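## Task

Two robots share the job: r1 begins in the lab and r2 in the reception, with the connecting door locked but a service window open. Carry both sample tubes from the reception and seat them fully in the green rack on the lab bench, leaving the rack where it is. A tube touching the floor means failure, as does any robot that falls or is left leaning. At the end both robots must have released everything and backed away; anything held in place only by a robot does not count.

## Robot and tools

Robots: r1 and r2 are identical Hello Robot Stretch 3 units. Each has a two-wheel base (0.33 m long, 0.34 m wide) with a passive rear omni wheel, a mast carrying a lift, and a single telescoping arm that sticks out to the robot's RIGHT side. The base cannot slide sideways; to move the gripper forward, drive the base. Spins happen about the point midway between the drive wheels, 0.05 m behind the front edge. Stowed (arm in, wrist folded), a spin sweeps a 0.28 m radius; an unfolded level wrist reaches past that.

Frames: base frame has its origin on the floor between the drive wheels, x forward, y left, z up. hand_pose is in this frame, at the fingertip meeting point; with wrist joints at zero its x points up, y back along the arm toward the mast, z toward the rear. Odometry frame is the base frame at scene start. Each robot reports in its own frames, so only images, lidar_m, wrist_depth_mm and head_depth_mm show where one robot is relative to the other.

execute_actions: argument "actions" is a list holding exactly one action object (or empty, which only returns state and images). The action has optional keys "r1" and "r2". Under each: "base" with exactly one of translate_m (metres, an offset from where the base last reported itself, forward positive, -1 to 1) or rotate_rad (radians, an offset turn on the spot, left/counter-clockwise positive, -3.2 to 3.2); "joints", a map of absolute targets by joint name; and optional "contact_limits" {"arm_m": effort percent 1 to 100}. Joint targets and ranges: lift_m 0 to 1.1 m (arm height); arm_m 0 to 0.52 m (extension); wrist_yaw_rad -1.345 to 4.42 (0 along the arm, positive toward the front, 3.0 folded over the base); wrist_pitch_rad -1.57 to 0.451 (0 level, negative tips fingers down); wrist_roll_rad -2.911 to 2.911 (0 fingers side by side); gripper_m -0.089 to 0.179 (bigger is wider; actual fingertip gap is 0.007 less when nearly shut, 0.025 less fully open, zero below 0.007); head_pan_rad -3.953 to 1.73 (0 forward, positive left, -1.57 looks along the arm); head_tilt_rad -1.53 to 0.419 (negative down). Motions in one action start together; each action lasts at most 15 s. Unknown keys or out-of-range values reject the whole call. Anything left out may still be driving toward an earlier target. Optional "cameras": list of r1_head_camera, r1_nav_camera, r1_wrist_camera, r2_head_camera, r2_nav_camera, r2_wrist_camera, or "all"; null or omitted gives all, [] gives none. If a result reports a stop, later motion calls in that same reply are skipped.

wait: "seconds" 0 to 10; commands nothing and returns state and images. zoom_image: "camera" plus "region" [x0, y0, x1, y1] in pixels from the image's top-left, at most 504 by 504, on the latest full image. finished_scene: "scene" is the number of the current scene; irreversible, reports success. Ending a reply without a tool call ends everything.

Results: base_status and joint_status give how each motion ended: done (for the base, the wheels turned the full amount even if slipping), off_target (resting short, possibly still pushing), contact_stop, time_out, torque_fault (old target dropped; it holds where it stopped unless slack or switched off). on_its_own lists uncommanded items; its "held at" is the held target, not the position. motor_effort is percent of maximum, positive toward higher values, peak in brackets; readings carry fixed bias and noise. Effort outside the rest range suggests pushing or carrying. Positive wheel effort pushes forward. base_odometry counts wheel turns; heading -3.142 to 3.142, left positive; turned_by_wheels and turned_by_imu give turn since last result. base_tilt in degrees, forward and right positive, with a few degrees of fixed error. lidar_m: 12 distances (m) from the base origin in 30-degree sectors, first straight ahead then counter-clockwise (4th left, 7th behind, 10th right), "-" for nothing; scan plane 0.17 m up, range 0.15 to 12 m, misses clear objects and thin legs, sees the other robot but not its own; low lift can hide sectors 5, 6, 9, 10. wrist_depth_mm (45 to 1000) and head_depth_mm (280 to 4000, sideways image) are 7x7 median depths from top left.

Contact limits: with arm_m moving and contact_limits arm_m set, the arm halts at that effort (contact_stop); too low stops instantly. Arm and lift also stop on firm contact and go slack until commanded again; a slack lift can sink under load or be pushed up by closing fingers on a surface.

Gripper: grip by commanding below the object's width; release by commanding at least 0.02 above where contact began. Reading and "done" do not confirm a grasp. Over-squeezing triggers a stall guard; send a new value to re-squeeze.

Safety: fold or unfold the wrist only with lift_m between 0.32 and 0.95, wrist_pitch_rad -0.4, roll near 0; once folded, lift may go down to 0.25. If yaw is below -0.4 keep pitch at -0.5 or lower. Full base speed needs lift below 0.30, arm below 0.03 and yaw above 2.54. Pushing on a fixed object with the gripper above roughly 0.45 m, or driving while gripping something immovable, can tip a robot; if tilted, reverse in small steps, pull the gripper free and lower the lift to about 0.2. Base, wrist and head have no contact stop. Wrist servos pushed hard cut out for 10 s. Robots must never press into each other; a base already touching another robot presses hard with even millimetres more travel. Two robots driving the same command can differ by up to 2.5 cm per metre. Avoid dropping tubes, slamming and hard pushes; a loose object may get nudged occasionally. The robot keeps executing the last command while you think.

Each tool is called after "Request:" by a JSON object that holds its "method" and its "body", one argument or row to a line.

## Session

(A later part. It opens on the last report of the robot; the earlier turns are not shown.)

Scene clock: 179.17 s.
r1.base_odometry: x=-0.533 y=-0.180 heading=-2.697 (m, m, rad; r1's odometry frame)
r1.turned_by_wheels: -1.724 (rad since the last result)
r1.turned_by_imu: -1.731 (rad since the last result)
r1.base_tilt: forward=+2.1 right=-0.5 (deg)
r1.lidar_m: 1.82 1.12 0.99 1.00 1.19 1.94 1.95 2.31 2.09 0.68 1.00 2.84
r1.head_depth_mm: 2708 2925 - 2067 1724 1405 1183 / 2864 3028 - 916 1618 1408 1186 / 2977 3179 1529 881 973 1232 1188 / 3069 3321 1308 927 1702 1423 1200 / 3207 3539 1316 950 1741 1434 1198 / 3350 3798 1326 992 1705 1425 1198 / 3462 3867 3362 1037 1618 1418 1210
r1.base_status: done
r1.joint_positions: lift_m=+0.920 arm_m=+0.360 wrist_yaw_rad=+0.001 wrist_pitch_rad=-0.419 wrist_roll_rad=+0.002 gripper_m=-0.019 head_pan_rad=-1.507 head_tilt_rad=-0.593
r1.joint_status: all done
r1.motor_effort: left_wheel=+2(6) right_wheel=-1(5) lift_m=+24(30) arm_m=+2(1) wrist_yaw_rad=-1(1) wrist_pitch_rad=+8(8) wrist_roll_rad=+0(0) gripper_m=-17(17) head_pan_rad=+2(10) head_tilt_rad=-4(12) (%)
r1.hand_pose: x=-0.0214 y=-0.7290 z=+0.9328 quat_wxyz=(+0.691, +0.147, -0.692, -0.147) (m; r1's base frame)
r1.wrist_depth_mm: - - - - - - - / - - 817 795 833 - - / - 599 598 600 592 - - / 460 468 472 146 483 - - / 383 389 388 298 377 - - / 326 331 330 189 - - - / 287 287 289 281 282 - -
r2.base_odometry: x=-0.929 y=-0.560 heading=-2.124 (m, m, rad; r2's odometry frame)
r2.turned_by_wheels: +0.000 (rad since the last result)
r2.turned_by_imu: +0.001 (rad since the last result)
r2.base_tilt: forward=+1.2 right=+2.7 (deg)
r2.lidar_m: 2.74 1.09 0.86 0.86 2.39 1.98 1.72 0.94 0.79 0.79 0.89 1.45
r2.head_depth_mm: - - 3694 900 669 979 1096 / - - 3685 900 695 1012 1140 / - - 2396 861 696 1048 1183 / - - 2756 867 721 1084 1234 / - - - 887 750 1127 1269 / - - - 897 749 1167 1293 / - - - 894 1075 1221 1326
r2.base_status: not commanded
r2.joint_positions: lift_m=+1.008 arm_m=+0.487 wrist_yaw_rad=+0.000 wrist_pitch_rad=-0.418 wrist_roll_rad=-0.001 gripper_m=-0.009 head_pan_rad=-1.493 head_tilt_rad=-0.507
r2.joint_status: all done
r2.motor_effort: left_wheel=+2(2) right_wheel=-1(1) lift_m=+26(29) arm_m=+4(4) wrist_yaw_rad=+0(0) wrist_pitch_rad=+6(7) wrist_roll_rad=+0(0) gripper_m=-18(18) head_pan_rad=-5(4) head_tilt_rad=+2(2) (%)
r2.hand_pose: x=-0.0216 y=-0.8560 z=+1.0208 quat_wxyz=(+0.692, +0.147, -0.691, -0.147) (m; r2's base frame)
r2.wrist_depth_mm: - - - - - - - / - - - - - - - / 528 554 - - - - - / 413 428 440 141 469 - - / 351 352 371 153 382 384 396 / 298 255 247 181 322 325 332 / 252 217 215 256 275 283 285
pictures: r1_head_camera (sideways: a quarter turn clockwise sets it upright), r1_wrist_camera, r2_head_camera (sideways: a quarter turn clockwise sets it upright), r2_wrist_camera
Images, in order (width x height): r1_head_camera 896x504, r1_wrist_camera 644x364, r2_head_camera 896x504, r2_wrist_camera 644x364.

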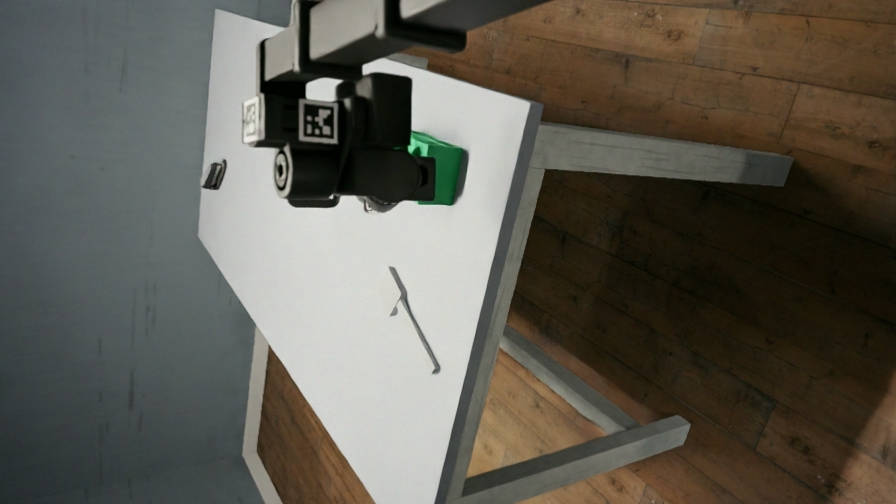

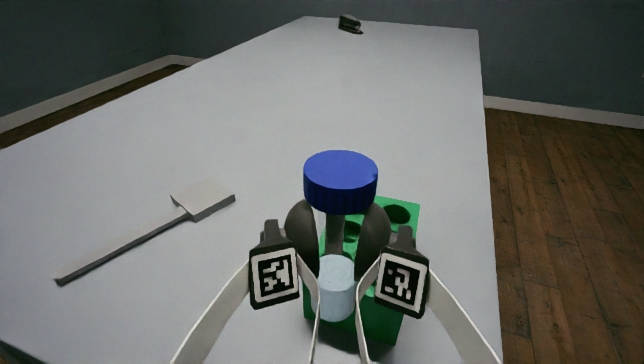

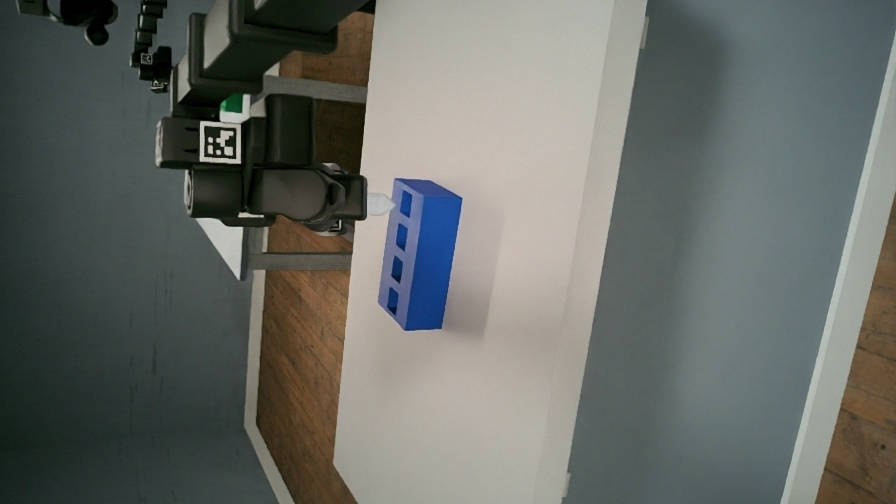

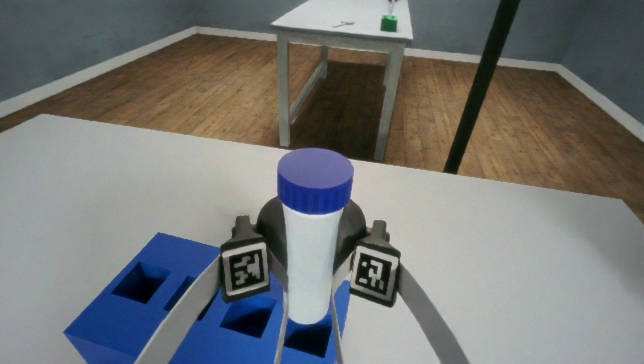

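Request:
{"method": "execute_actions", "body": {
  "actions": [
    {"r1":{"base":{"translate_m":-0.010},"joints":{"arm_m":0.468,"lift_m":0.912}},"r2":{"joints":{"lift_m":0.972}}}
  ],
  "cameras": ["r1_head_camera","r1_wrist_camera","r2_wrist_camera"]
}}

Request:
{"method": "zoom_image", "body": {
  "camera": "r1_head_camera",
  "region": [340, 110, 480, 250]
}}

Scene clock: 181.77 s.
r1.base_odometry: x=-0.524 y=-0.176 heading=-2.697 (m, m, rad; r1's odometry frame)
r1.turned_by_wheels: +0.000 (rad since the last result)
r1.turned_by_imu: +0.000 (rad since the last result)
r1.base_tilt: forward=+1.9 right=-0.3 (deg)
r1.lidar_m: 1.84 1.12 1.00 1.00 1.19 1.93 1.94 2.31 3.35 0.67 1.01 2.85
r1.head_depth_mm: 2743 2931 - 2072 1732 1402 1185 / 2836 3057 1098 957 1637 1402 1194 / 2937 3147 - 884 954 1198 1190 / 3063 3302 1316 923 1694 1423 1202 / 3180 3620 1326 943 1755 1429 1201 / 3326 3775 1325 986 1626 1435 1201 / 3537 3853 3279 1033 1362 1416 1204
r1.base_status: done
r1.joint_positions: lift_m=+0.912 arm_m=+0.468 wrist_yaw_rad=+0.001 wrist_pitch_rad=-0.419 wrist_roll_rad=+0.002 gripper_m=-0.019 head_pan_rad=-1.507 head_tilt_rad=-0.593
r1.joint_status: all done
r1.motor_effort: left_wheel=+2(4) right_wheel=-2(7) lift_m=+24(23) arm_m=+3(3) wrist_yaw_rad=-1(1) wrist_pitch_rad=+8(8) wrist_roll_rad=+0(0) gripper_m=-17(17) head_pan_rad=+3(3) head_tilt_rad=-4(4) (%)
r1.hand_pose: x=-0.0214 y=-0.8370 z=+0.9248 quat_wxyz=(+0.691, +0.147, -0.692, -0.147) (m; r1's base frame)
r1.wrist_depth_mm: - - - - - - - / - - 773 804 801 - - / - 571 579 583 590 - - / 456 455 463 146 466 505 - / 369 376 375 364 391 394 - / 319 315 320 188 - 334 - / 275 279 280 258 242 289 -
r2.base_odometry: x=-0.929 y=-0.560 heading=-2.124 (m, m, rad; r2's odometry frame)
r2.turned_by_wheels: +0.000 (rad since the last result)
r2.turned_by_imu: +0.001 (rad since the last result)
r2.base_tilt: forward=+1.3 right=+2.8 (deg)
r2.lidar_m: 2.74 1.08 0.86 0.86 2.39 1.98 1.72 0.95 0.79 0.79 0.89 1.45
r2.head_depth_mm: - - - 858 670 976 1102 / - 3657 2551 898 693 1011 1141 / - - - 858 694 1046 1182 / - - 3914 866 721 1084 1233 / - - - 889 750 1130 1267 / - - - 897 750 1166 1291 / - - - 896 1076 1221 1332
r2.base_status: not commanded
r2.joint_positions: lift_m=+0.972 arm_m=+0.487 wrist_yaw_rad=-0.001 wrist_pitch_rad=-0.418 wrist_roll_rad=-0.001 gripper_m=-0.009 head_pan_rad=-1.493 head_tilt_rad=-0.507
r2.joint_status: all done
r2.motor_effort: left_wheel=+1(2) right_wheel=+0(1) lift_m=+26(25) arm_m=+4(4) wrist_yaw_rad=+1(2) wrist_pitch_rad=+7(7) wrist_roll_rad=+0(0) gripper_m=-18(18) head_pan_rad=-5(4) head_tilt_rad=+2(2) (%)
r2.hand_pose: x=-0.0218 y=-0.8560 z=+0.9848 quat_wxyz=(+0.692, +0.147, -0.691, -0.147) (m; r2's base frame)
r2.wrist_depth_mm: - - - - - - - / - - - - - - - / 451 465 488 - - - - / 365 365 377 141 399 403 423 / 301 244 249 153 330 333 341 / 205 202 222 180 278 280 284 / 216 186 177 186 239 244 246
pictures: r1_head_camera (sideways: a quarter turn clockwise sets it upright), r1_wrist_camera, r2_wrist_camera
Images, in order (width x height): r1_head_camera 896x504, r1_wrist_camera 644x364, r2_wrist_camera 644x364.

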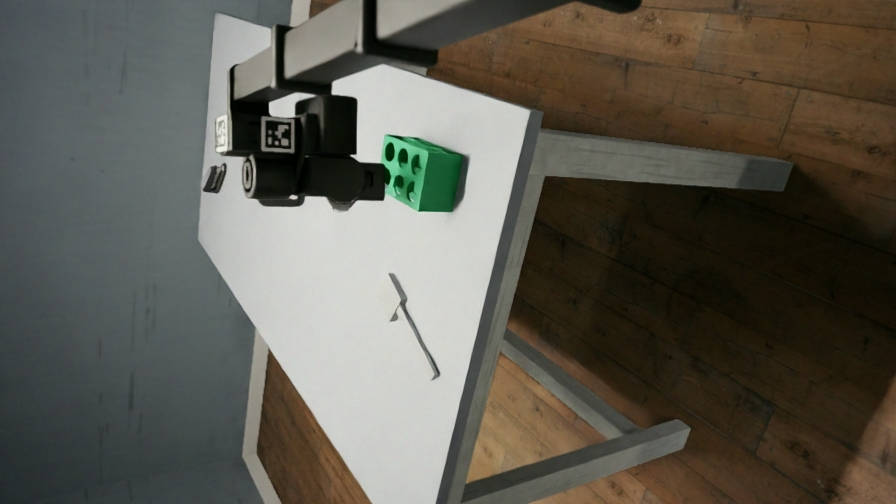

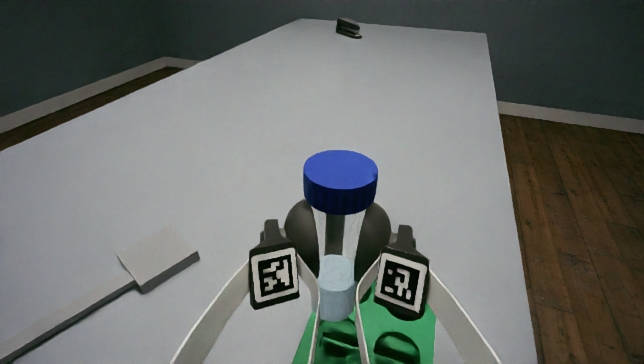

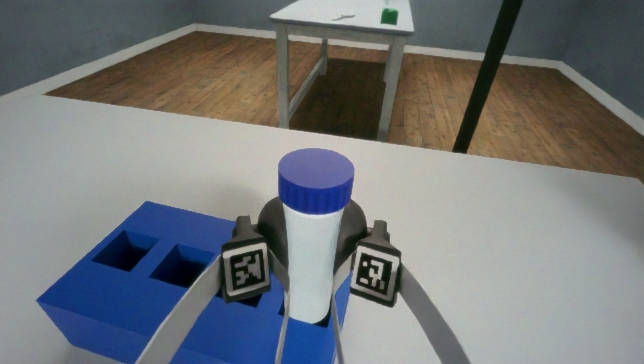

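Region (340, 110, 480, 250) of r1_head_camera's 896x504 image, scaled by 3.600, with more detail than that image has.

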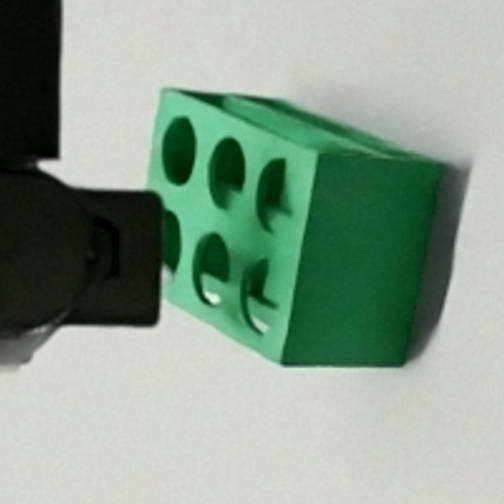

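Request:
{"method": "zoom_image", "body": {
  "camera": "r1_wrist_camera",
  "region": [270, 250, 450, 364]
}}

Region (270, 250, 450, 364) of r1_wrist_camera's 644x364 image, scaled by 2.800; it fills the top 319 rows of this view, and the rest is white.

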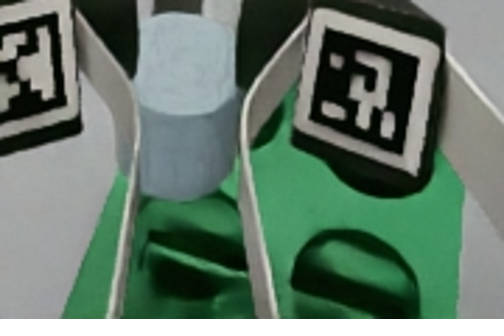

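Request:
{"method": "execute_actions", "body": {
  "actions": [
    {"r1":{"base":{"translate_m":-0.003},"joints":{"arm_m":0.461,"lift_m":0.89}},"r2":{"joints":{"lift_m":0.947}}}
  ],
  "cameras": ["r1_wrist_camera","r1_head_camera"]
}}

Request:
{"method": "zoom_image", "body": {
  "camera": "r1_wrist_camera",
  "region": [270, 250, 450, 364]
}}

Scene clock: 183.33 s.
r1.base_odometry: x=-0.521 y=-0.175 heading=-2.697 (m, m, rad; r1's odometry frame)
r1.turned_by_wheels: +0.000 (rad since the last result)
r1.turned_by_imu: +0.000 (rad since the last result)
r1.base_tilt: forward=+2.2 right=-0.6 (deg)
r1.lidar_m: 1.83 1.12 1.00 1.00 1.19 1.92 1.93 2.30 3.33 0.67 1.01 2.86
r1.head_depth_mm: 2736 2948 3035 - 1675 1402 1180 / 2834 2996 - 959 1691 1408 1189 / 2949 3112 1495 885 943 1191 1191 / 3061 3326 1317 924 1701 1418 1198 / 3215 3599 1321 944 1755 1430 1207 / 3338 3795 1328 985 1643 1429 1198 / 3497 3953 3292 1026 1426 1411 1207
r1.base_status: done
r1.joint_positions: lift_m=+0.890 arm_m=+0.461 wrist_yaw_rad=+0.001 wrist_pitch_rad=-0.419 wrist_roll_rad=+0.002 gripper_m=-0.019 head_pan_rad=-1.507 head_tilt_rad=-0.593
r1.joint_status: all done
r1.motor_effort: left_wheel=+2(3) right_wheel=-2(8) lift_m=+24(25) arm_m=-3(4) wrist_yaw_rad=-1(0) wrist_pitch_rad=+8(8) wrist_roll_rad=+0(0) gripper_m=-17(16) head_pan_rad=+2(3) head_tilt_rad=-3(3) (%)
r1.hand_pose: x=-0.0214 y=-0.8306 z=+0.9028 quat_wxyz=(+0.691, +0.147, -0.692, -0.147) (m; r1's base frame)
r1.wrist_depth_mm: - - - - - - - / - - 738 736 739 - - / 520 526 524 546 528 - - / 416 418 424 147 418 463 - / 344 326 346 337 363 365 - / 291 295 295 188 - 307 - / 256 257 258 204 233 266 -
r2.base_odometry: x=-0.929 y=-0.560 heading=-2.124 (m, m, rad; r2's odometry frame)
r2.turned_by_wheels: +0.000 (rad since the last result)
r2.turned_by_imu: +0.000 (rad since the last result)
r2.base_tilt: forward=+1.3 right=+2.7 (deg)
r2.lidar_m: 2.74 1.08 0.86 0.86 2.39 1.98 1.71 0.95 0.79 0.79 0.89 1.45
r2.head_depth_mm: - - - - 670 980 1098 / - 3142 - 901 695 1006 1137 / - 3579 - 856 694 1047 1186 / - - 3937 862 722 1083 1233 / - - - 888 750 1126 1265 / - - - 897 749 1174 1295 / - - - 895 1075 1216 1323
r2.base_status: not commanded
r2.joint_positions: lift_m=+0.947 arm_m=+0.487 wrist_yaw_rad=-0.001 wrist_pitch_rad=-0.418 wrist_roll_rad=-0.001 gripper_m=-0.009 head_pan_rad=-1.493 head_tilt_rad=-0.507
r2.joint_status: all done
r2.motor_effort: left_wheel=+2(1) right_wheel=+0(0) lift_m=+26(28) arm_m=+4(4) wrist_yaw_rad=+0(1) wrist_pitch_rad=+6(6) wrist_roll_rad=+0(0) gripper_m=-17(17) head_pan_rad=-4(4) head_tilt_rad=+2(2) (%)
r2.hand_pose: x=-0.0218 y=-0.8560 z=+0.9598 quat_wxyz=(+0.692, +0.147, -0.691, -0.148) (m; r2's base frame)
r2.wrist_depth_mm: - - - - - - - / - - - - - - - / 404 413 424 444 - - - / 323 327 338 141 356 366 371 / 258 218 214 153 289 297 306 / 177 172 170 171 244 249 254 / 196 184 158 163 212 216 219
pictures: r1_head_camera (sideways: a quarter turn clockwise sets it upright), r1_wrist_camera
Images, in order (width x height): r1_head_camera 896x504, r1_wrist_camera 644x364.

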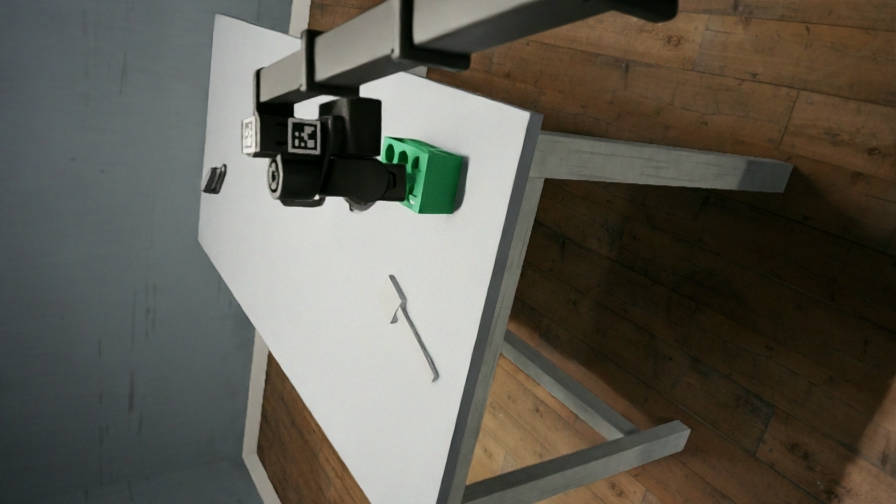

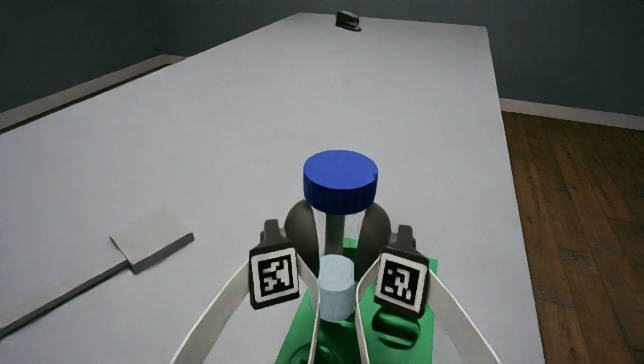

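Region (270, 250, 450, 364) of r1_wrist_camera's 644x364 image, scaled by 2.800; it fills the top 319 rows of this view, and the rest is white.

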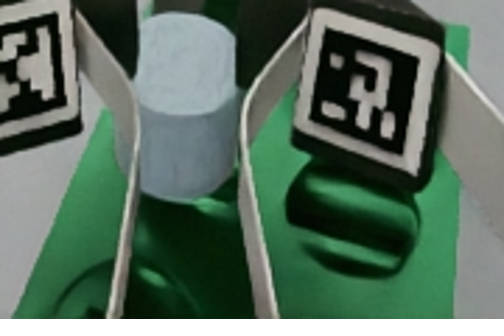

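Request:
{"method": "execute_actions", "body": {
  "actions": [
    {"r1":{"joints":{"lift_m":0.865}},"r2":{"joints":{"gripper_m":0.08}}}
  ],
  "cameras": ["r1_wrist_camera","r2_wrist_camera"]
}}

Scene clock: 185.07 s.
r1.base_odometry: x=-0.521 y=-0.175 heading=-2.697 (m, m, rad; r1's odometry frame)
r1.turned_by_wheels: +0.000 (rad since the last result)
r1.turned_by_imu: +0.000 (rad since the last result)
r1.base_tilt: forward=+2.1 right=-0.4 (deg)
r1.lidar_m: 1.83 1.12 1.00 1.00 1.19 1.92 1.93 2.30 3.35 0.67 1.01 2.85
r1.head_depth_mm: 2736 2924 2829 - 1691 1372 1190 / 2842 2990 - 956 1686 1407 1188 / 2932 3149 1483 880 941 1194 1195 / 3087 3262 1306 922 1692 1421 1193 / 3205 3578 1319 945 1759 1431 1198 / 3312 3789 1337 986 1647 1438 1207 / 3487 3873 3265 1032 1423 1417 1205
r1.base_status: not commanded
r1.joint_positions: lift_m=+0.865 arm_m=+0.461 wrist_yaw_rad=+0.001 wrist_pitch_rad=-0.418 wrist_roll_rad=+0.002 gripper_m=-0.019 head_pan_rad=-1.507 head_tilt_rad=-0.593
r1.joint_status: all done
r1.motor_effort: left_wheel=+2(1) right_wheel=-1(2) lift_m=+24(24) arm_m=-3(3) wrist_yaw_rad=-1(1) wrist_pitch_rad=+8(8) wrist_roll_rad=+0(0) gripper_m=-16(16) head_pan_rad=+3(3) head_tilt_rad=-3(3) (%)
r1.hand_pose: x=-0.0214 y=-0.8307 z=+0.8779 quat_wxyz=(+0.691, +0.147, -0.692, -0.147) (m; r1's base frame)
r1.wrist_depth_mm: - - - - - - - / - 644 662 647 671 - - / 473 484 491 483 482 553 - / 378 378 384 147 385 403 - / 314 298 316 243 328 319 - / 261 266 271 187 - 270 - / 230 232 233 182 179 235 -
r2.base_odometry: x=-0.929 y=-0.560 heading=-2.124 (m, m, rad; r2's odometry frame)
r2.turned_by_wheels: +0.000 (rad since the last result)
r2.turned_by_imu: +0.001 (rad since the last result)
r2.base_tilt: forward=+1.3 right=+2.7 (deg)
r2.lidar_m: 2.74 1.08 0.86 0.86 2.39 1.97 1.72 0.94 0.79 0.79 0.89 1.45
r2.head_depth_mm: - - - - 671 978 1099 / - 3139 - 897 695 1012 1141 / - 3614 - 857 695 1044 1188 / - - 3931 865 721 1084 1232 / - - - 888 751 1128 1269 / - - - 897 750 1167 1298 / - - - 896 1074 1222 1327
r2.base_status: not commanded
r2.joint_positions: lift_m=+0.947 arm_m=+0.487 wrist_yaw_rad=-0.001 wrist_pitch_rad=-0.418 wrist_roll_rad=-0.001 gripper_m=+0.080 head_pan_rad=-1.493 head_tilt_rad=-0.507
r2.joint_status: all done
r2.motor_effort: left_wheel=+2(1) right_wheel=-1(1) lift_m=+26(26) arm_m=+4(4) wrist_yaw_rad=+2(1) wrist_pitch_rad=+6(7) wrist_roll_rad=+0(0) gripper_m=+0(84) head_pan_rad=-4(5) head_tilt_rad=+2(2) (%)
r2.hand_pose: x=-0.0219 y=-0.8560 z=+0.9598 quat_wxyz=(+0.692, +0.147, -0.691, -0.148) (m; r2's base frame)
r2.wrist_depth_mm: - - - - - - - / - - - - - - - / 399 415 431 441 - - - / 321 327 339 146 357 362 375 / 259 215 213 162 301 297 303 / 176 172 172 177 235 253 256 / 196 180 160 160 211 217 219
pictures: r1_wrist_camera, r2_wrist_camera
Images, in order (width x height): r1_wrist_camera 644x364, r2_wrist_camera 644x364.

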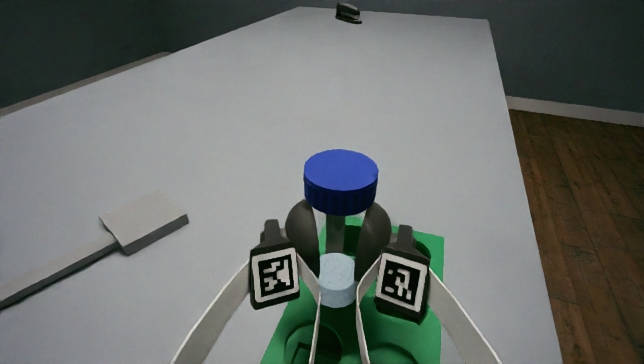

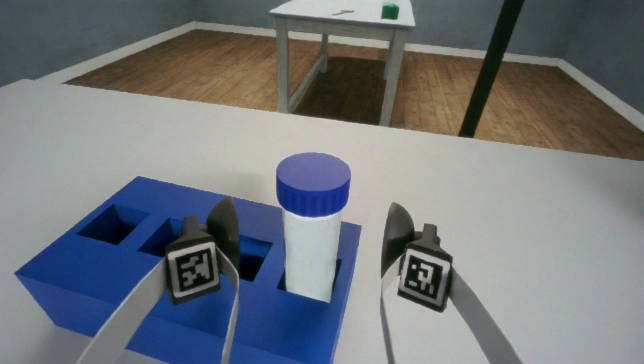

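Request:
{"method": "execute_actions", "body": {
  "actions": [
    {"r1":{"joints":{"lift_m":0.841}},"r2":{"joints":{"arm_m":0.42}}}
  ],
  "cameras": []
}}

Request:
{"method": "execute_actions", "body": {
  "actions": [
    {"r1":{"joints":{"gripper_m":0.08}},"r2":{"joints":{"arm_m":0.32}}}
  ],
  "cameras": ["r1_wrist_camera"]
}}

Scene clock: 186.97 s.
r1.base_odometry: x=-0.521 y=-0.175 heading=-2.697 (m, m, rad; r1's odometry frame)
r1.turned_by_wheels: +0.000 (rad since the last result)
r1.turned_by_imu: +0.000 (rad since the last result)
r1.base_tilt: forward=+2.1 right=-0.5 (deg)
r1.lidar_m: 1.83 1.12 1.00 1.00 1.19 1.93 1.93 2.31 3.33 0.67 1.01 2.85
r1.head_depth_mm: 2739 2964 2754 - - 1408 1184 / 2846 2988 1464 915 1652 1415 1190 / 2947 3132 1471 878 939 1196 1191 / 3102 3254 1311 925 1693 1415 1199 / 3197 3545 1321 941 1770 1433 1201 / 3364 3716 1335 986 1645 1438 1201 / 3518 3910 3301 1031 1426 1408 1206
r1.base_status: not commanded
r1.joint_positions: lift_m=+0.841 arm_m=+0.461 wrist_yaw_rad=+0.001 wrist_pitch_rad=-0.418 wrist_roll_rad=+0.002 gripper_m=-0.019 head_pan_rad=-1.507 head_tilt_rad=-0.593
r1.joint_status: all done
r1.motor_effort: left_wheel=+2(2) right_wheel=-2(1) lift_m=+24(24) arm_m=-2(3) wrist_yaw_rad=-1(1) wrist_pitch_rad=+8(8) wrist_roll_rad=+0(0) gripper_m=-17(17) head_pan_rad=+2(2) head_tilt_rad=-3(3) (%)
r1.hand_pose: x=-0.0214 y=-0.8307 z=+0.8539 quat_wxyz=(+0.691, +0.147, -0.692, -0.147) (m; r1's base frame)
r1.wrist_depth_mm: - - 935 959 947 - - / - 591 579 595 600 703 - / 426 432 435 444 438 463 - / 336 326 341 146 344 345 - / 272 281 284 200 226 286 - / 240 239 242 171 - 241 - / 208 208 202 182 175 210 952
r2.base_odometry: x=-0.929 y=-0.560 heading=-2.124 (m, m, rad; r2's odometry frame)
r2.turned_by_wheels: +0.000 (rad since the last result)
r2.turned_by_imu: +0.001 (rad since the last result)
r2.base_tilt: forward=+1.3 right=+2.7 (deg)
r2.lidar_m: 2.74 1.08 0.86 0.86 2.40 1.98 1.72 0.95 0.79 0.79 0.89 1.45
r2.head_depth_mm: - - - 820 670 979 1098 / - 3154 - 857 695 1009 1138 / - 3639 - 819 695 1047 1186 / - - 3924 856 720 1083 1230 / - - - 887 750 1126 1266 / - - - 897 751 1168 1295 / - - - 894 1075 1221 1323
r2.base_status: not commanded
r2.joint_positions: lift_m=+0.947 arm_m=+0.420 wrist_yaw_rad=-0.001 wrist_pitch_rad=-0.418 wrist_roll_rad=-0.001 gripper_m=+0.080 head_pan_rad=-1.493 head_tilt_rad=-0.507
r2.joint_status: all done
r2.motor_effort: left_wheel=+1(1) right_wheel=+0(1) lift_m=+26(26) arm_m=-4(4) wrist_yaw_rad=+1(1) wrist_pitch_rad=+7(6) wrist_roll_rad=+0(0) gripper_m=+0(0) head_pan_rad=-5(4) head_tilt_rad=+2(2) (%)
r2.hand_pose: x=-0.0217 y=-0.7896 z=+0.9598 quat_wxyz=(+0.692, +0.147, -0.691, -0.147) (m; r2's base frame)
r2.wrist_depth_mm: - - - - - - - / 547 562 - - - - - / 407 412 425 209 456 476 - / 322 247 265 245 355 364 378 / 270 239 215 225 301 298 303 / 229 235 230 227 238 252 254 / 201 204 206 211 212 216 220
pictures: none
No camera images: the call's "cameras" was empty. Leave "cameras" out to get every camera's image.

Scene clock: 188.93 s.
r1.base_odometry: x=-0.521 y=-0.175 heading=-2.697 (m, m, rad; r1's odometry frame)
r1.turned_by_wheels: +0.000 (rad since the last result)
r1.turned_by_imu: +0.000 (rad since the last result)
r1.base_tilt: forward=+2.1 right=-0.4 (deg)
r1.lidar_m: 1.84 1.12 1.00 1.00 1.19 1.92 1.93 2.30 3.36 0.67 1.01 2.86
r1.head_depth_mm: 2723 2961 2741 - - 1416 1183 / 2810 3015 1467 913 1655 1403 1186 / 2920 3122 1470 880 942 1196 1191 / 3098 3298 1306 922 1711 1426 1194 / 3211 3588 1324 938 1748 1432 1198 / 3349 3761 1332 979 1640 1436 1196 / 3525 3896 3292 1028 1422 1403 1202
r1.base_status: not commanded
r1.joint_positions: lift_m=+0.841 arm_m=+0.461 wrist_yaw_rad=+0.001 wrist_pitch_rad=-0.418 wrist_roll_rad=+0.002 gripper_m=+0.080 head_pan_rad=-1.507 head_tilt_rad=-0.593
r1.joint_status: all done
r1.motor_effort: left_wheel=+2(2) right_wheel=-2(2) lift_m=+24(24) arm_m=-2(3) wrist_yaw_rad=-1(1) wrist_pitch_rad=+8(8) wrist_roll_rad=+0(0) gripper_m=+0(99) head_pan_rad=+4(3) head_tilt_rad=-3(3) (%)
r1.hand_pose: x=-0.0214 y=-0.8307 z=+0.8539 quat_wxyz=(+0.691, +0.147, -0.692, -0.147) (m; r1's base frame)
r1.wrist_depth_mm: - - - 945 939 - - / - 580 598 602 606 715 - / 424 429 435 440 436 465 - / 335 327 345 149 342 346 - / 274 280 290 200 217 286 - / 239 238 228 171 182 250 - / 207 209 207 157 175 211 950
r2.base_odometry: x=-0.929 y=-0.560 heading=-2.124 (m, m, rad; r2's odometry frame)
r2.turned_by_wheels: +0.000 (rad since the last result)
r2.turned_by_imu: +0.001 (rad since the last result)
r2.base_tilt: forward=+1.3 right=+2.8 (deg)
r2.lidar_m: 2.74 1.08 0.86 0.86 2.40 1.98 1.72 0.94 0.79 0.79 0.89 1.45
r2.head_depth_mm: - - - 820 669 978 1100 / - 3171 2495 - 695 1008 1142 / - 3603 - - 696 1047 1186 / - - 3917 856 721 1086 1233 / - - - 888 748 1126 1265 / - - - 896 750 1168 1298 / - - - 895 1076 1223 1331
r2.base_status: not commanded
r2.joint_positions: lift_m=+0.947 arm_m=+0.320 wrist_yaw_rad=-0.001 wrist_pitch_rad=-0.418 wrist_roll_rad=-0.001 gripper_m=+0.080 head_pan_rad=-1.493 head_tilt_rad=-0.507
r2.joint_status: all done
r2.motor_effort: left_wheel=+2(2) right_wheel=+0(1) lift_m=+26(26) arm_m=-4(3) wrist_yaw_rad=+1(1) wrist_pitch_rad=+7(7) wrist_roll_rad=+0(0) gripper_m=+0(0) head_pan_rad=-4(5) head_tilt_rad=+2(2) (%)
r2.hand_pose: x=-0.0217 y=-0.6896 z=+0.9598 quat_wxyz=(+0.692, +0.147, -0.691, -0.147) (m; r2's base frame)
r2.wrist_depth_mm: - - - - - - - / 550 561 594 558 - - - / 404 391 325 340 454 479 - / 324 329 316 319 356 369 374 / 266 274 281 283 298 299 305 / 230 232 233 242 235 252 255 / 202 202 207 210 214 217 220
pictures: r1_wrist_camera
Images, in order (width x height): r1_wrist_camera 644x364.

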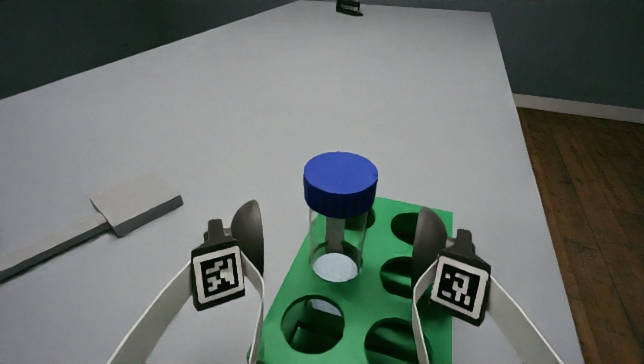

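Request:
{"method": "execute_actions", "body": {
  "actions": [
    {"r1":{"joints":{"arm_m":0.40,"lift_m":0.90}},"r2":{"joints":{"arm_m":0.26}}}
  ],
  "cameras": []
}}

Request:
{"method": "execute_actions", "body": {
  "actions": [
    {"r1":{"base":{"rotate_rad":1.685},"joints":{"arm_m":0.2,"lift_m":0.955}},"r2":{"joints":{"arm_m":0.0}}}
  ],
  "cameras": []
}}

Request:
{"method": "execute_actions", "body": {
  "actions": [
    {"r1":{"base":{"translate_m":0.328}},"r2":{"base":{"rotate_rad":1.3}}}
  ],
  "cameras": []
}}

Request:
{"method": "execute_actions", "body": {
  "actions": [
    {"r1":{"base":{"rotate_rad":0.71},"joints":{"arm_m":0.38}}}
  ],
  "cameras": ["r1_wrist_camera"]
}}

Scene clock: 192.47 s.
r1.base_odometry: x=-0.521 y=-0.175 heading=-2.697 (m, m, rad; r1's odometry frame)
r1.turned_by_wheels: +0.000 (rad since the last result)
r1.turned_by_imu: -0.001 (rad since the last result)
r1.base_tilt: forward=+2.1 right=-0.5 (deg)
r1.lidar_m: 1.84 1.12 1.00 1.00 1.19 1.93 1.92 2.29 3.33 0.67 1.01 2.85
r1.head_depth_mm: 2744 2930 3180 - 1702 1415 1183 / 2839 2992 - 956 1682 1411 1189 / 2935 3133 1480 881 943 1198 1189 / 3093 3301 1313 922 1696 1420 1196 / 3228 3520 1319 942 1754 1429 1193 / 3366 3740 1331 981 1641 1429 1202 / 3502 3883 3247 1029 1431 1408 1210
r1.base_status: not commanded
r1.joint_positions: lift_m=+0.900 arm_m=+0.400 wrist_yaw_rad=+0.001 wrist_pitch_rad=-0.418 wrist_roll_rad=+0.002 gripper_m=+0.080 head_pan_rad=-1.507 head_tilt_rad=-0.593
r1.joint_status: all done
r1.motor_effort: left_wheel=+2(2) right_wheel=-1(2) lift_m=+34(35) arm_m=-3(5) wrist_yaw_rad=-1(1) wrist_pitch_rad=+7(8) wrist_roll_rad=+0(0) gripper_m=+0(1) head_pan_rad=+3(3) head_tilt_rad=-3(3) (%)
r1.hand_pose: x=-0.0214 y=-0.7697 z=+0.9125 quat_wxyz=(+0.691, +0.147, -0.692, -0.147) (m; r1's base frame)
r1.wrist_depth_mm: - - - - - - - / - - 764 758 756 - - / 554 540 561 564 562 - - / 433 436 438 431 442 - - / 360 356 372 292 306 - - / 302 307 295 254 259 - - / 266 268 268 228 255 270 -
r2.base_odometry: x=-0.929 y=-0.560 heading=-2.124 (m, m, rad; r2's odometry frame)
r2.turned_by_wheels: +0.000 (rad since the last result)
r2.turned_by_imu: +0.001 (rad since the last result)
r2.base_tilt: forward=+1.2 right=+2.7 (deg)
r2.lidar_m: 2.74 1.09 0.86 0.86 2.40 1.98 1.71 0.95 0.79 0.79 0.89 1.46
r2.head_depth_mm: - - - - 646 976 1100 / - 3144 3262 - 670 1009 1138 / - 3630 - - 671 1048 1180 / - - 3898 871 722 1088 1235 / - - - 888 751 1125 1269 / - - - 896 750 1170 1298 / - - - 895 1076 1223 1327
r2.base_status: not commanded
r2.joint_positions: lift_m=+0.947 arm_m=+0.260 wrist_yaw_rad=-0.001 wrist_pitch_rad=-0.418 wrist_roll_rad=-0.001 gripper_m=+0.080 head_pan_rad=-1.493 head_tilt_rad=-0.507
r2.joint_status: all done
r2.motor_effort: left_wheel=+2(1) right_wheel=-1(1) lift_m=+26(26) arm_m=-4(4) wrist_yaw_rad=+1(0) wrist_pitch_rad=+6(7) wrist_roll_rad=+0(0) gripper_m=+0(0) head_pan_rad=-5(4) head_tilt_rad=+1(2) (%)
r2.hand_pose: x=-0.0217 y=-0.6297 z=+0.9598 quat_wxyz=(+0.692, +0.147, -0.691, -0.147) (m; r2's base frame)
r2.wrist_depth_mm: - - - - - - - / 553 560 587 571 - - - / 409 415 359 363 456 474 - / 323 332 342 346 364 366 380 / 268 276 284 286 302 300 305 / 231 232 232 241 238 253 253 / 202 203 207 208 213 216 221
pictures: none
No camera images: the call's "cameras" was empty. Leave "cameras" out to get every camera's image.

Scene clock: 196.07 s.
r1.base_odometry: x=-0.521 y=-0.175 heading=-1.012 (m, m, rad; r1's odometry frame)
r1.turned_by_wheels: +1.685 (rad since the last result)
r1.turned_by_imu: +1.692 (rad since the last result)
r1.base_tilt: forward=+2.1 right=-0.5 (deg)
r1.lidar_m: 1.01 1.28 1.92 1.96 2.51 0.68 0.67 1.01 2.85 1.57 1.07 1.00
r1.head_depth_mm: 2368 2606 2770 - 1737 1409 1189 / 2452 2748 - - 1728 1414 1190 / 2108 2395 2650 - 1746 1420 1190 / 1721 1916 2143 2185 1753 1427 1197 / 1466 1591 1750 1923 1763 1420 1194 / 1260 1361 1471 1609 1675 1425 1209 / 1116 1188 1168 1375 1486 1434 1206
r1.base_status: done
r1.joint_positions: lift_m=+0.955 arm_m=+0.200 wrist_yaw_rad=+0.001 wrist_pitch_rad=-0.418 wrist_roll_rad=+0.002 gripper_m=+0.080 head_pan_rad=-1.507 head_tilt_rad=-0.593
r1.joint_status: all done
r1.motor_effort: left_wheel=-1(4) right_wheel=+2(7) lift_m=+34(36) arm_m=-3(4) wrist_yaw_rad=-1(1) wrist_pitch_rad=+8(8) wrist_roll_rad=+0(0) gripper_m=+0(0) head_pan_rad=+3(2) head_tilt_rad=-3(3) (%)
r1.hand_pose: x=-0.0214 y=-0.5697 z=+0.9675 quat_wxyz=(+0.691, +0.147, -0.692, -0.147) (m; r1's base frame)
r1.wrist_depth_mm: 648 803 - - - - - / 585 837 - - - - - / 588 870 - - - - - / 727 946 - - - - - / 778 - - - - - - / 791 - - - - - - / 822 - - - - - -
r2.base_odometry: x=-0.929 y=-0.560 heading=-2.124 (m, m, rad; r2's odometry frame)
r2.turned_by_wheels: +0.000 (rad since the last result)
r2.turned_by_imu: +0.001 (rad since the last result)
r2.base_tilt: forward=+1.3 right=+2.7 (deg)
r2.lidar_m: 2.74 1.09 0.86 0.86 2.40 1.98 1.72 0.94 0.79 0.79 0.89 1.45
r2.head_depth_mm: - - 3967 900 671 964 - / - 3151 3691 901 683 - - / - 2489 3937 862 694 - - / - - 3924 868 723 - 1243 / - - - 887 750 1125 1263 / - - - 896 750 1168 1294 / - - - 896 1070 1220 1330
r2.base_status: not commanded
r2.joint_positions: lift_m=+0.947 arm_m=+0.000 wrist_yaw_rad=+0.000 wrist_pitch_rad=-0.418 wrist_roll_rad=-0.001 gripper_m=+0.080 head_pan_rad=-1.493 head_tilt_rad=-0.507
r2.joint_status: all done
r2.motor_effort: left_wheel=+2(2) right_wheel=-1(1) lift_m=+26(26) arm_m=-4(4) wrist_yaw_rad=-1(0) wrist_pitch_rad=+7(6) wrist_roll_rad=+0(0) gripper_m=+0(0) head_pan_rad=-5(4) head_tilt_rad=+2(2) (%)
r2.hand_pose: x=-0.0216 y=-0.3696 z=+0.9598 quat_wxyz=(+0.692, +0.147, -0.691, -0.147) (m; r2's base frame)
r2.wrist_depth_mm: 663 955 - - - - 448 / 559 570 583 575 652 616 488 / 452 430 433 442 454 473 531 / 872 814 740 405 382 373 542 / - 943 862 794 703 685 638 / - - - 917 879 782 719 / - - - - 971 887 814
pictures: none
No camera images: the call's "cameras" was empty. Leave "cameras" out to get every camera's image.

Scene clock: 200.30 s.
r1.base_odometry: x=-0.347 y=-0.453 heading=-1.012 (m, m, rad; r1's odometry frame)
r1.turned_by_wheels: +0.000 (rad since the last result)
r1.turned_by_imu: +0.000 (rad since the last result)
r1.base_tilt: forward=+2.2 right=-0.4 (deg)
r1.lidar_m: 0.71 0.90 1.79 1.82 2.34 2.41 0.99 1.32 2.99 1.10 0.74 0.70
r1.head_depth_mm: 2453 2730 2908 - 1727 1410 1186 / 1867 2195 - - 1725 1419 1193 / 1457 1648 1809 - 1746 1416 1196 / 1192 1322 1389 1659 1699 1425 1195 / 1002 1097 1046 1322 1499 1428 1193 / 960 1107 1054 805 1215 1321 1191 / 3454 - 1060 744 1023 1118 1151
r1.base_status: done
r1.joint_positions: lift_m=+0.955 arm_m=+0.200 wrist_yaw_rad=+0.001 wrist_pitch_rad=-0.418 wrist_roll_rad=+0.002 gripper_m=+0.080 head_pan_rad=-1.507 head_tilt_rad=-0.593
r1.joint_status: not commanded
r1.motor_effort: left_wheel=-1(3) right_wheel=+2(6) lift_m=+34(34) arm_m=-3(3) wrist_yaw_rad=-1(0) wrist_pitch_rad=+8(8) wrist_roll_rad=+0(0) gripper_m=+1(0) head_pan_rad=+2(3) head_tilt_rad=-3(3) (%)
r1.hand_pose: x=-0.0214 y=-0.5697 z=+0.9675 quat_wxyz=(+0.691, +0.147, -0.692, -0.147) (m; r1's base frame)
r1.wrist_depth_mm: - - 691 - - - - / 595 594 599 - - - - / 432 435 475 - - - - / 344 360 811 - - - - / 295 626 844 - - - - / 511 643 - - - - - / 534 649 - - - - -
r2.base_odometry: x=-0.929 y=-0.560 heading=-0.824 (m, m, rad; r2's odometry frame)
r2.turned_by_wheels: +1.300 (rad since the last result)
r2.turned_by_imu: +1.303 (rad since the last result)
r2.base_tilt: forward=+1.3 right=+2.7 (deg)
r2.lidar_m: 0.86 3.03 2.10 1.98 1.16 0.83 0.79 0.80 1.05 2.46 2.80 1.09
r2.head_depth_mm: 2351 2381 2387 2406 2069 1721 - / 2403 2604 2820 2772 2062 - - / 2393 2598 2824 2783 2102 - - / 2391 2575 2824 2777 2075 - 1360 / 2387 2590 2809 2790 2070 1642 1358 / 2385 2569 2794 2772 2062 1638 1360 / 2355 2549 2807 2794 2054 1634 1354
r2.base_status: done
r2.joint_positions: lift_m=+0.947 arm_m=+0.000 wrist_yaw_rad=+0.000 wrist_pitch_rad=-0.418 wrist_roll_rad=-0.001 gripper_m=+0.080 head_pan_rad=-1.493 head_tilt_rad=-0.507
r2.joint_status: not commanded
r2.motor_effort: left_wheel=-3(8) right_wheel=+2(4) lift_m=+26(26) arm_m=-4(4) wrist_yaw_rad=-1(0) wrist_pitch_rad=+7(7) wrist_roll_rad=+0(0) gripper_m=+0(0) head_pan_rad=-4(5) head_tilt_rad=+1(2) (%)
r2.hand_pose: x=-0.0216 y=-0.3696 z=+0.9598 quat_wxyz=(+0.692, +0.147, -0.691, -0.147) (m; r2's base frame)
r2.wrist_depth_mm: - - - - - - 833 / - - - - - - 822 / - - - - - - 843 / - - - - - - 825 / - - - - - - 817 / - - - - - - 840 / - - - - - - 830
pictures: none
No camera images: the call's "cameras" was empty. Leave "cameras" out to get every camera's image.

Scene clock: 202.87 s.
r1.base_odometry: x=-0.347 y=-0.453 heading=-0.302 (m, m, rad; r1's odometry frame)
r1.turned_by_wheels: +0.710 (rad since the last result)
r1.turned_by_imu: +0.712 (rad since the last result)
r1.base_tilt: forward=+2.0 right=-0.5 (deg)
r1.lidar_m: 1.07 1.79 1.92 2.82 1.00 1.32 3.04 2.02 0.91 0.71 0.70 0.75
r1.head_depth_mm: - - - 720 1224 1381 1183 / - - 867 725 1136 1340 1190 / - - - 726 1066 1297 1195 / - - 1033 729 994 1206 1186 / - 2580 1042 733 630 1118 1197 / - 2971 1541 737 631 1044 1175 / 1178 3736 892 734 840 986 1142
r1.base_status: done
r1.joint_positions: lift_m=+0.955 arm_m=+0.380 wrist_yaw_rad=+0.001 wrist_pitch_rad=-0.418 wrist_roll_rad=+0.002 gripper_m=+0.080 head_pan_rad=-1.507 head_tilt_rad=-0.593
r1.joint_status: all done
r1.motor_effort: left_wheel=-1(7) right_wheel=+1(7) lift_m=+34(34) arm_m=+2(4) wrist_yaw_rad=-1(1) wrist_pitch_rad=+8(8) wrist_roll_rad=+0(0) gripper_m=+1(0) head_pan_rad=+3(2) head_tilt_rad=-2(3) (%)
r1.hand_pose: x=-0.0214 y=-0.7491 z=+0.9675 quat_wxyz=(+0.691, +0.147, -0.692, -0.147) (m; r1's base frame)
r1.wrist_depth_mm: - - - - - - - / - - - - - 617 - / - 436 440 396 332 445 446 / 344 346 345 266 262 290 351 / 284 286 295 269 267 286 291 / 241 242 232 244 243 253 246 / 209 210 209 213 213 214 213
r2.base_odometry: x=-0.929 y=-0.560 heading=-0.824 (m, m, rad; r2's odometry frame)
r2.turned_by_wheels: +0.000 (rad since the last result)
r2.turned_by_imu: +0.001 (rad since the last result)
r2.base_tilt: forward=+1.3 right=+2.7 (deg)
r2.lidar_m: 0.86 3.04 2.10 1.98 1.16 0.84 0.79 0.80 1.05 2.46 2.81 1.08
r2.head_depth_mm: 2335 2386 2401 2395 2063 1725 - / 2404 2596 2837 2782 2066 - - / 2409 2599 2814 2770 2110 - - / 2404 2591 2831 2778 2062 - 1362 / 2395 2592 2776 2788 2072 1645 1365 / 2380 2567 2795 2786 2068 1642 1362 / 2368 2569 2787 2755 2058 1644 1359
r2.base_status: not commanded
r2.joint_positions: lift_m=+0.947 arm_m=+0.000 wrist_yaw_rad=+0.000 wrist_pitch_rad=-0.418 wrist_roll_rad=-0.001 gripper_m=+0.080 head_pan_rad=-1.493 head_tilt_rad=-0.507
r2.joint_status: not commanded
r2.motor_effort: left_wheel=-3(4) right_wheel=+2(2) lift_m=+26(26) arm_m=-4(4) wrist_yaw_rad=+1(1) wrist_pitch_rad=+6(6) wrist_roll_rad=+0(0) gripper_m=+0(0) head_pan_rad=-5(4) head_tilt_rad=+2(2) (%)
r2.hand_pose: x=-0.0216 y=-0.3696 z=+0.9598 quat_wxyz=(+0.692, +0.147, -0.691, -0.147) (m; r2's base frame)
r2.wrist_depth_mm: - - - - - - 815 / - - - - - - 851 / - - - - - - 818 / - - - - - - 811 / - - - - - - 840 / - - - - - - 805 / - - - - - - 827
pictures: r1_wrist_camera
Images, in order (width x height): r1_wrist_camera 644x364.

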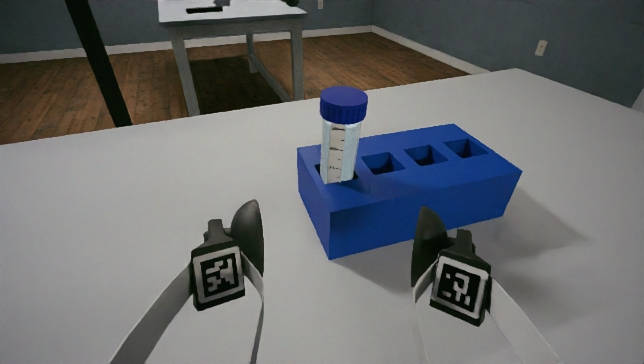

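Request:
{"method": "execute_actions", "body": {
  "actions": [],
  "cameras": ["r1_wrist_camera","r1_head_camera"]
}}

Request:
{"method": "execute_actions", "body": {
  "actions": [
    {"r1":{"joints":{"arm_m":0.485},"contact_limits":{"arm_m":12}}}
  ],
  "cameras": ["r1_wrist_camera"]
}}

Scene clock: 203.77 s.
r1.base_odometry: x=-0.347 y=-0.453 heading=-0.302 (m, m, rad; r1's odometry frame)
r1.turned_by_wheels: +0.000 (rad since the last result)
r1.turned_by_imu: +0.000 (rad since the last result)
r1.base_tilt: forward=+2.0 right=-0.6 (deg)
r1.lidar_m: 1.07 1.79 1.91 2.82 1.00 1.32 3.05 2.02 0.91 0.71 0.70 0.75
r1.head_depth_mm: - - - 720 1227 1390 1193 / - - 868 723 1134 1341 1186 / - - - 727 1059 1290 1198 / - - 1033 731 998 1210 1198 / - 2548 1043 736 628 1118 1200 / - 2932 1540 739 631 1046 1174 / 1179 3687 894 734 839 982 1137
r1.base_status: done
r1.joint_positions: lift_m=+0.955 arm_m=+0.380 wrist_yaw_rad=+0.001 wrist_pitch_rad=-0.418 wrist_roll_rad=+0.002 gripper_m=+0.080 head_pan_rad=-1.507 head_tilt_rad=-0.593
r1.joint_status: all done
r1.motor_effort: left_wheel=-1(7) right_wheel=+1(7) lift_m=+34(34) arm_m=+3(4) wrist_yaw_rad=-1(1) wrist_pitch_rad=+8(8) wrist_roll_rad=+0(0) gripper_m=+0(0) head_pan_rad=+3(2) head_tilt_rad=-3(3) (%)
r1.hand_pose: x=-0.0214 y=-0.7491 z=+0.9675 quat_wxyz=(+0.691, +0.147, -0.692, -0.147) (m; r1's base frame)
r1.wrist_depth_mm: - - - - - - - / - - - - - 626 - / - 442 439 401 336 449 450 / 346 343 348 266 263 289 352 / 283 285 294 268 268 291 290 / 241 243 231 242 243 253 247 / 211 210 211 212 213 212 213
r2.base_odometry: x=-0.929 y=-0.560 heading=-0.824 (m, m, rad; r2's odometry frame)
r2.turned_by_wheels: +0.000 (rad since the last result)
r2.turned_by_imu: +0.000 (rad since the last result)
r2.base_tilt: forward=+1.3 right=+2.7 (deg)
r2.lidar_m: 0.86 3.06 2.10 1.98 1.16 0.84 0.79 0.81 1.05 2.46 2.80 1.08
r2.head_depth_mm: 2350 2372 2403 2413 2062 1722 - / 2396 2607 2837 2769 2070 - - / 2394 2605 2829 2785 2100 - - / 2397 2586 2818 2801 2075 - 1362 / 2394 2580 2808 2775 2068 1636 1358 / 2379 2581 2811 2758 2052 1633 1363 / 2367 2568 2782 2754 2064 1637 1366
r2.base_status: not commanded
r2.joint_positions: lift_m=+0.947 arm_m=+0.000 wrist_yaw_rad=+0.000 wrist_pitch_rad=-0.418 wrist_roll_rad=-0.001 gripper_m=+0.080 head_pan_rad=-1.493 head_tilt_rad=-0.507
r2.joint_status: not commanded
r2.motor_effort: left_wheel=-4(4) right_wheel=+2(2) lift_m=+26(26) arm_m=-4(4) wrist_yaw_rad=+0(1) wrist_pitch_rad=+6(6) wrist_roll_rad=+0(0) gripper_m=+0(0) head_pan_rad=-4(4) head_tilt_rad=+2(2) (%)
r2.hand_pose: x=-0.0216 y=-0.3696 z=+0.9598 quat_wxyz=(+0.692, +0.147, -0.691, -0.147) (m; r2's base frame)
r2.wrist_depth_mm: - - - - - - 819 / - - - - - - 808 / - - - - - - 820 / - - - - - - 819 / - - - - - - 839 / - - - - - - 836 / - - - - - - 841
pictures: r1_head_camera (sideways: a quarter turn clockwise sets it upright), r1_wrist_camera
Images, in order (width x height): r1_head_camera 896x504, r1_wrist_camera 644x364.

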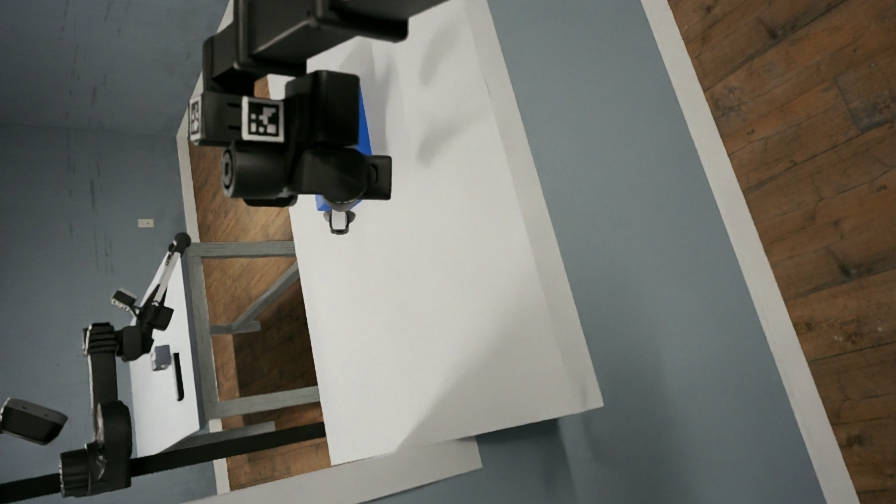

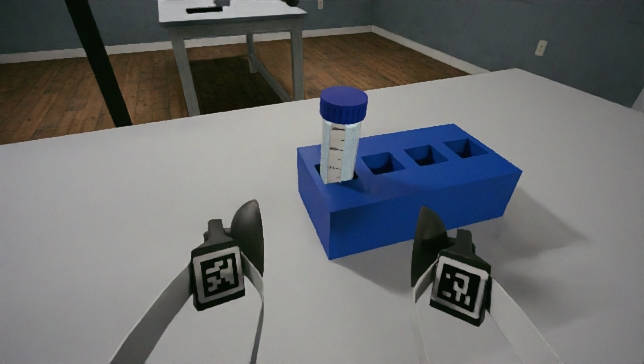

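Scene clock: 205.77 s.
r1.base_odometry: x=-0.347 y=-0.453 heading=-0.302 (m, m, rad; r1's odometry frame)
r1.turned_by_wheels: +0.000 (rad since the last result)
r1.turned_by_imu: +0.000 (rad since the last result)
r1.base_tilt: forward=+2.0 right=-0.5 (deg)
r1.lidar_m: 1.07 1.79 1.91 2.82 1.00 1.32 3.06 2.02 0.91 0.71 0.70 0.75
r1.head_depth_mm: - - - 720 1231 1388 1181 / - - 882 723 1139 1346 1187 / - - 873 728 1062 1294 1195 / - - 1030 731 1001 1198 1196 / - 2575 1045 732 629 1117 1200 / - 2975 1530 739 632 1043 1176 / 1181 3691 893 735 837 977 1131
r1.base_status: not commanded
r1.joint_positions: lift_m=+0.955 arm_m=+0.485 wrist_yaw_rad=+0.001 wrist_pitch_rad=-0.418 wrist_roll_rad=+0.002 gripper_m=+0.080 head_pan_rad=-1.507 head_tilt_rad=-0.593
r1.joint_status: all done
r1.motor_effort: left_wheel=-1(1) right_wheel=+2(1) lift_m=+34(34) arm_m=+2(8) wrist_yaw_rad=-1(1) wrist_pitch_rad=+7(8) wrist_roll_rad=+0(0) gripper_m=+0(0) head_pan_rad=+2(2) head_tilt_rad=-3(3) (%)
r1.contact_limits: arm_m 12 (drawing in: default 17, maximum 28; extending or still: default 23, maximum 38)
r1.hand_pose: x=-0.0214 y=-0.8541 z=+0.9675 quat_wxyz=(+0.691, +0.147, -0.692, -0.147) (m; r1's base frame)
r1.wrist_depth_mm: - - - - - - - / - - - - - - - / - - - 439 434 442 445 / 339 341 344 319 348 350 352 / 280 283 291 161 223 225 289 / 241 243 233 177 183 190 233 / 210 212 209 168 168 201 213
r2.base_odometry: x=-0.929 y=-0.560 heading=-0.824 (m, m, rad; r2's odometry frame)
r2.turned_by_wheels: +0.000 (rad since the last result)
r2.turned_by_imu: +0.001 (rad since the last result)
r2.base_tilt: forward=+1.3 right=+2.7 (deg)
r2.lidar_m: 0.86 3.05 2.09 1.98 1.16 0.84 0.79 0.81 1.05 2.45 2.80 1.08
r2.head_depth_mm: 2363 2399 2389 2410 2056 1725 - / 2403 2602 2847 2786 2070 - - / 2401 2607 2819 2773 2126 - - / 2387 2589 2820 2773 2065 - 1362 / 2372 2571 2801 2778 2056 1643 1362 / 2365 2581 2812 2780 2080 1643 1359 / 2374 2566 2802 2749 2061 1635 1359
r2.base_status: not commanded
r2.joint_positions: lift_m=+0.947 arm_m=+0.000 wrist_yaw_rad=+0.000 wrist_pitch_rad=-0.418 wrist_roll_rad=-0.001 gripper_m=+0.080 head_pan_rad=-1.493 head_tilt_rad=-0.507
r2.joint_status: not commanded
r2.motor_effort: left_wheel=-3(3) right_wheel=+2(2) lift_m=+26(26) arm_m=-4(4) wrist_yaw_rad=+0(0) wrist_pitch_rad=+6(7) wrist_roll_rad=+0(0) gripper_m=+0(1) head_pan_rad=-4(4) head_tilt_rad=+1(2) (%)
r2.hand_pose: x=-0.0216 y=-0.3696 z=+0.9598 quat_wxyz=(+0.692, +0.147, -0.691, -0.147) (m; r2's base frame)
r2.wrist_depth_mm: - - - - - - 821 / - - - - - - 836 / - - - - - - 833 / - - - - - - 824 / - - - - - - 824 / - - - - - - 826 / - - - - - - 817
pictures: r1_wrist_camera
Images, in order (width x height): r1_wrist_camera 644x364.

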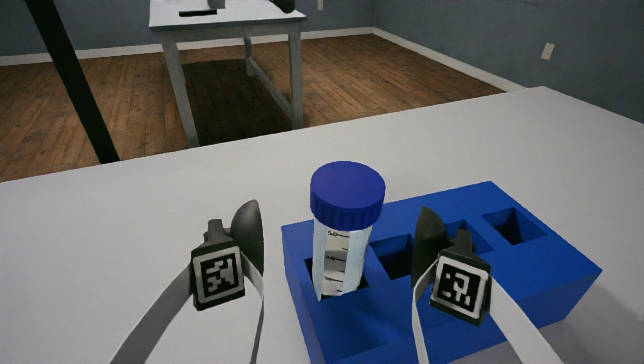

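Request:
{"method": "execute_actions", "body": {
  "actions": [
    {"r1":{"joints":{"lift_m":0.951,"gripper_m":-0.015}}}
  ],
  "cameras": ["r1_wrist_camera"]
}}

Scene clock: 207.33 s.
r1.base_odometry: x=-0.347 y=-0.453 heading=-0.302 (m, m, rad; r1's odometry frame)
r1.turned_by_wheels: +0.000 (rad since the last result)
r1.turned_by_imu: +0.000 (rad since the last result)
r1.base_tilt: forward=+2.0 right=-0.4 (deg)
r1.lidar_m: 1.07 1.79 1.91 2.82 0.99 1.32 3.05 2.02 0.91 0.71 0.70 0.75
r1.head_depth_mm: - - - 720 1227 1395 1175 / - - 878 724 1137 1347 1192 / - - 870 727 1067 1294 1193 / - - 1034 732 997 1205 1197 / - 2598 1041 734 628 1120 1199 / - 2921 1540 737 632 1046 1177 / 1181 3749 891 737 837 982 1143
r1.base_status: not commanded
r1.joint_positions: lift_m=+0.951 arm_m=+0.485 wrist_yaw_rad=+0.001 wrist_pitch_rad=-0.419 wrist_roll_rad=+0.002 gripper_m=-0.014 head_pan_rad=-1.507 head_tilt_rad=-0.593
r1.joint_status: all done
r1.motor_effort: left_wheel=-1(1) right_wheel=+1(1) lift_m=+24(30) arm_m=+2(2) wrist_yaw_rad=-1(0) wrist_pitch_rad=+8(8) wrist_roll_rad=+0(0) gripper_m=-15(98) head_pan_rad=+2(3) head_tilt_rad=-3(3) (%)
r1.hand_pose: x=-0.0214 y=-0.8540 z=+0.9638 quat_wxyz=(+0.691, +0.147, -0.692, -0.147) (m; r1's base frame)
r1.wrist_depth_mm: - - - - - - - / - - - - - - - / - - - 429 432 431 442 / 331 336 338 146 346 341 347 / 278 278 282 152 224 219 279 / 233 237 237 171 179 184 229 / 206 207 208 164 164 201 209
r2.base_odometry: x=-0.929 y=-0.560 heading=-0.824 (m, m, rad; r2's odometry frame)
r2.turned_by_wheels: +0.000 (rad since the last result)
r2.turned_by_imu: +0.000 (rad since the last result)
r2.base_tilt: forward=+1.3 right=+2.7 (deg)
r2.lidar_m: 0.86 3.04 2.09 1.98 1.16 0.83 0.79 0.81 1.05 2.45 2.79 1.08
r2.head_depth_mm: 2353 2380 2412 2413 2066 1724 - / 2415 2590 2837 2762 2065 - - / 2389 2580 2832 2794 2098 - - / 2389 2591 2825 2769 2069 - 1365 / 2394 2572 2799 2770 2065 1639 1358 / 2374 2580 2803 2764 2067 1645 1367 / 2382 2565 2809 2761 2063 1641 1358
r2.base_status: not commanded
r2.joint_positions: lift_m=+0.947 arm_m=+0.000 wrist_yaw_rad=+0.000 wrist_pitch_rad=-0.418 wrist_roll_rad=-0.001 gripper_m=+0.080 head_pan_rad=-1.493 head_tilt_rad=-0.507
r2.joint_status: not commanded
r2.motor_effort: left_wheel=-3(3) right_wheel=+2(2) lift_m=+26(26) arm_m=-4(4) wrist_yaw_rad=+0(1) wrist_pitch_rad=+7(7) wrist_roll_rad=+0(0) gripper_m=+0(0) head_pan_rad=-5(5) head_tilt_rad=+2(2) (%)
r2.hand_pose: x=-0.0216 y=-0.3696 z=+0.9598 quat_wxyz=(+0.692, +0.147, -0.691, -0.147) (m; r2's base frame)
r2.wrist_depth_mm: - - - - - - 824 / - - - - - - 803 / - - - - - - 839 / - - - - - - 836 / - - - - - - 844 / - - - - - - 836 / - - - - - - 844
pictures: r1_wrist_camera
Images, in order (width x height): r1_wrist_camera 644x364.

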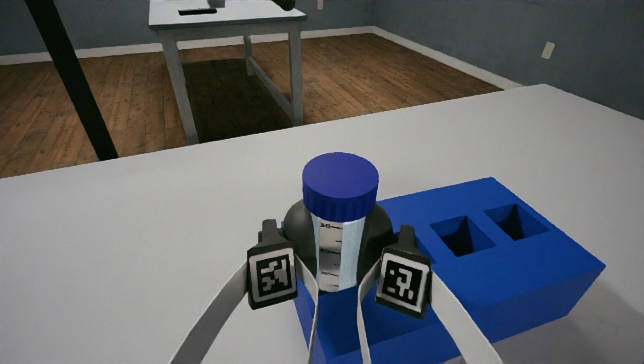

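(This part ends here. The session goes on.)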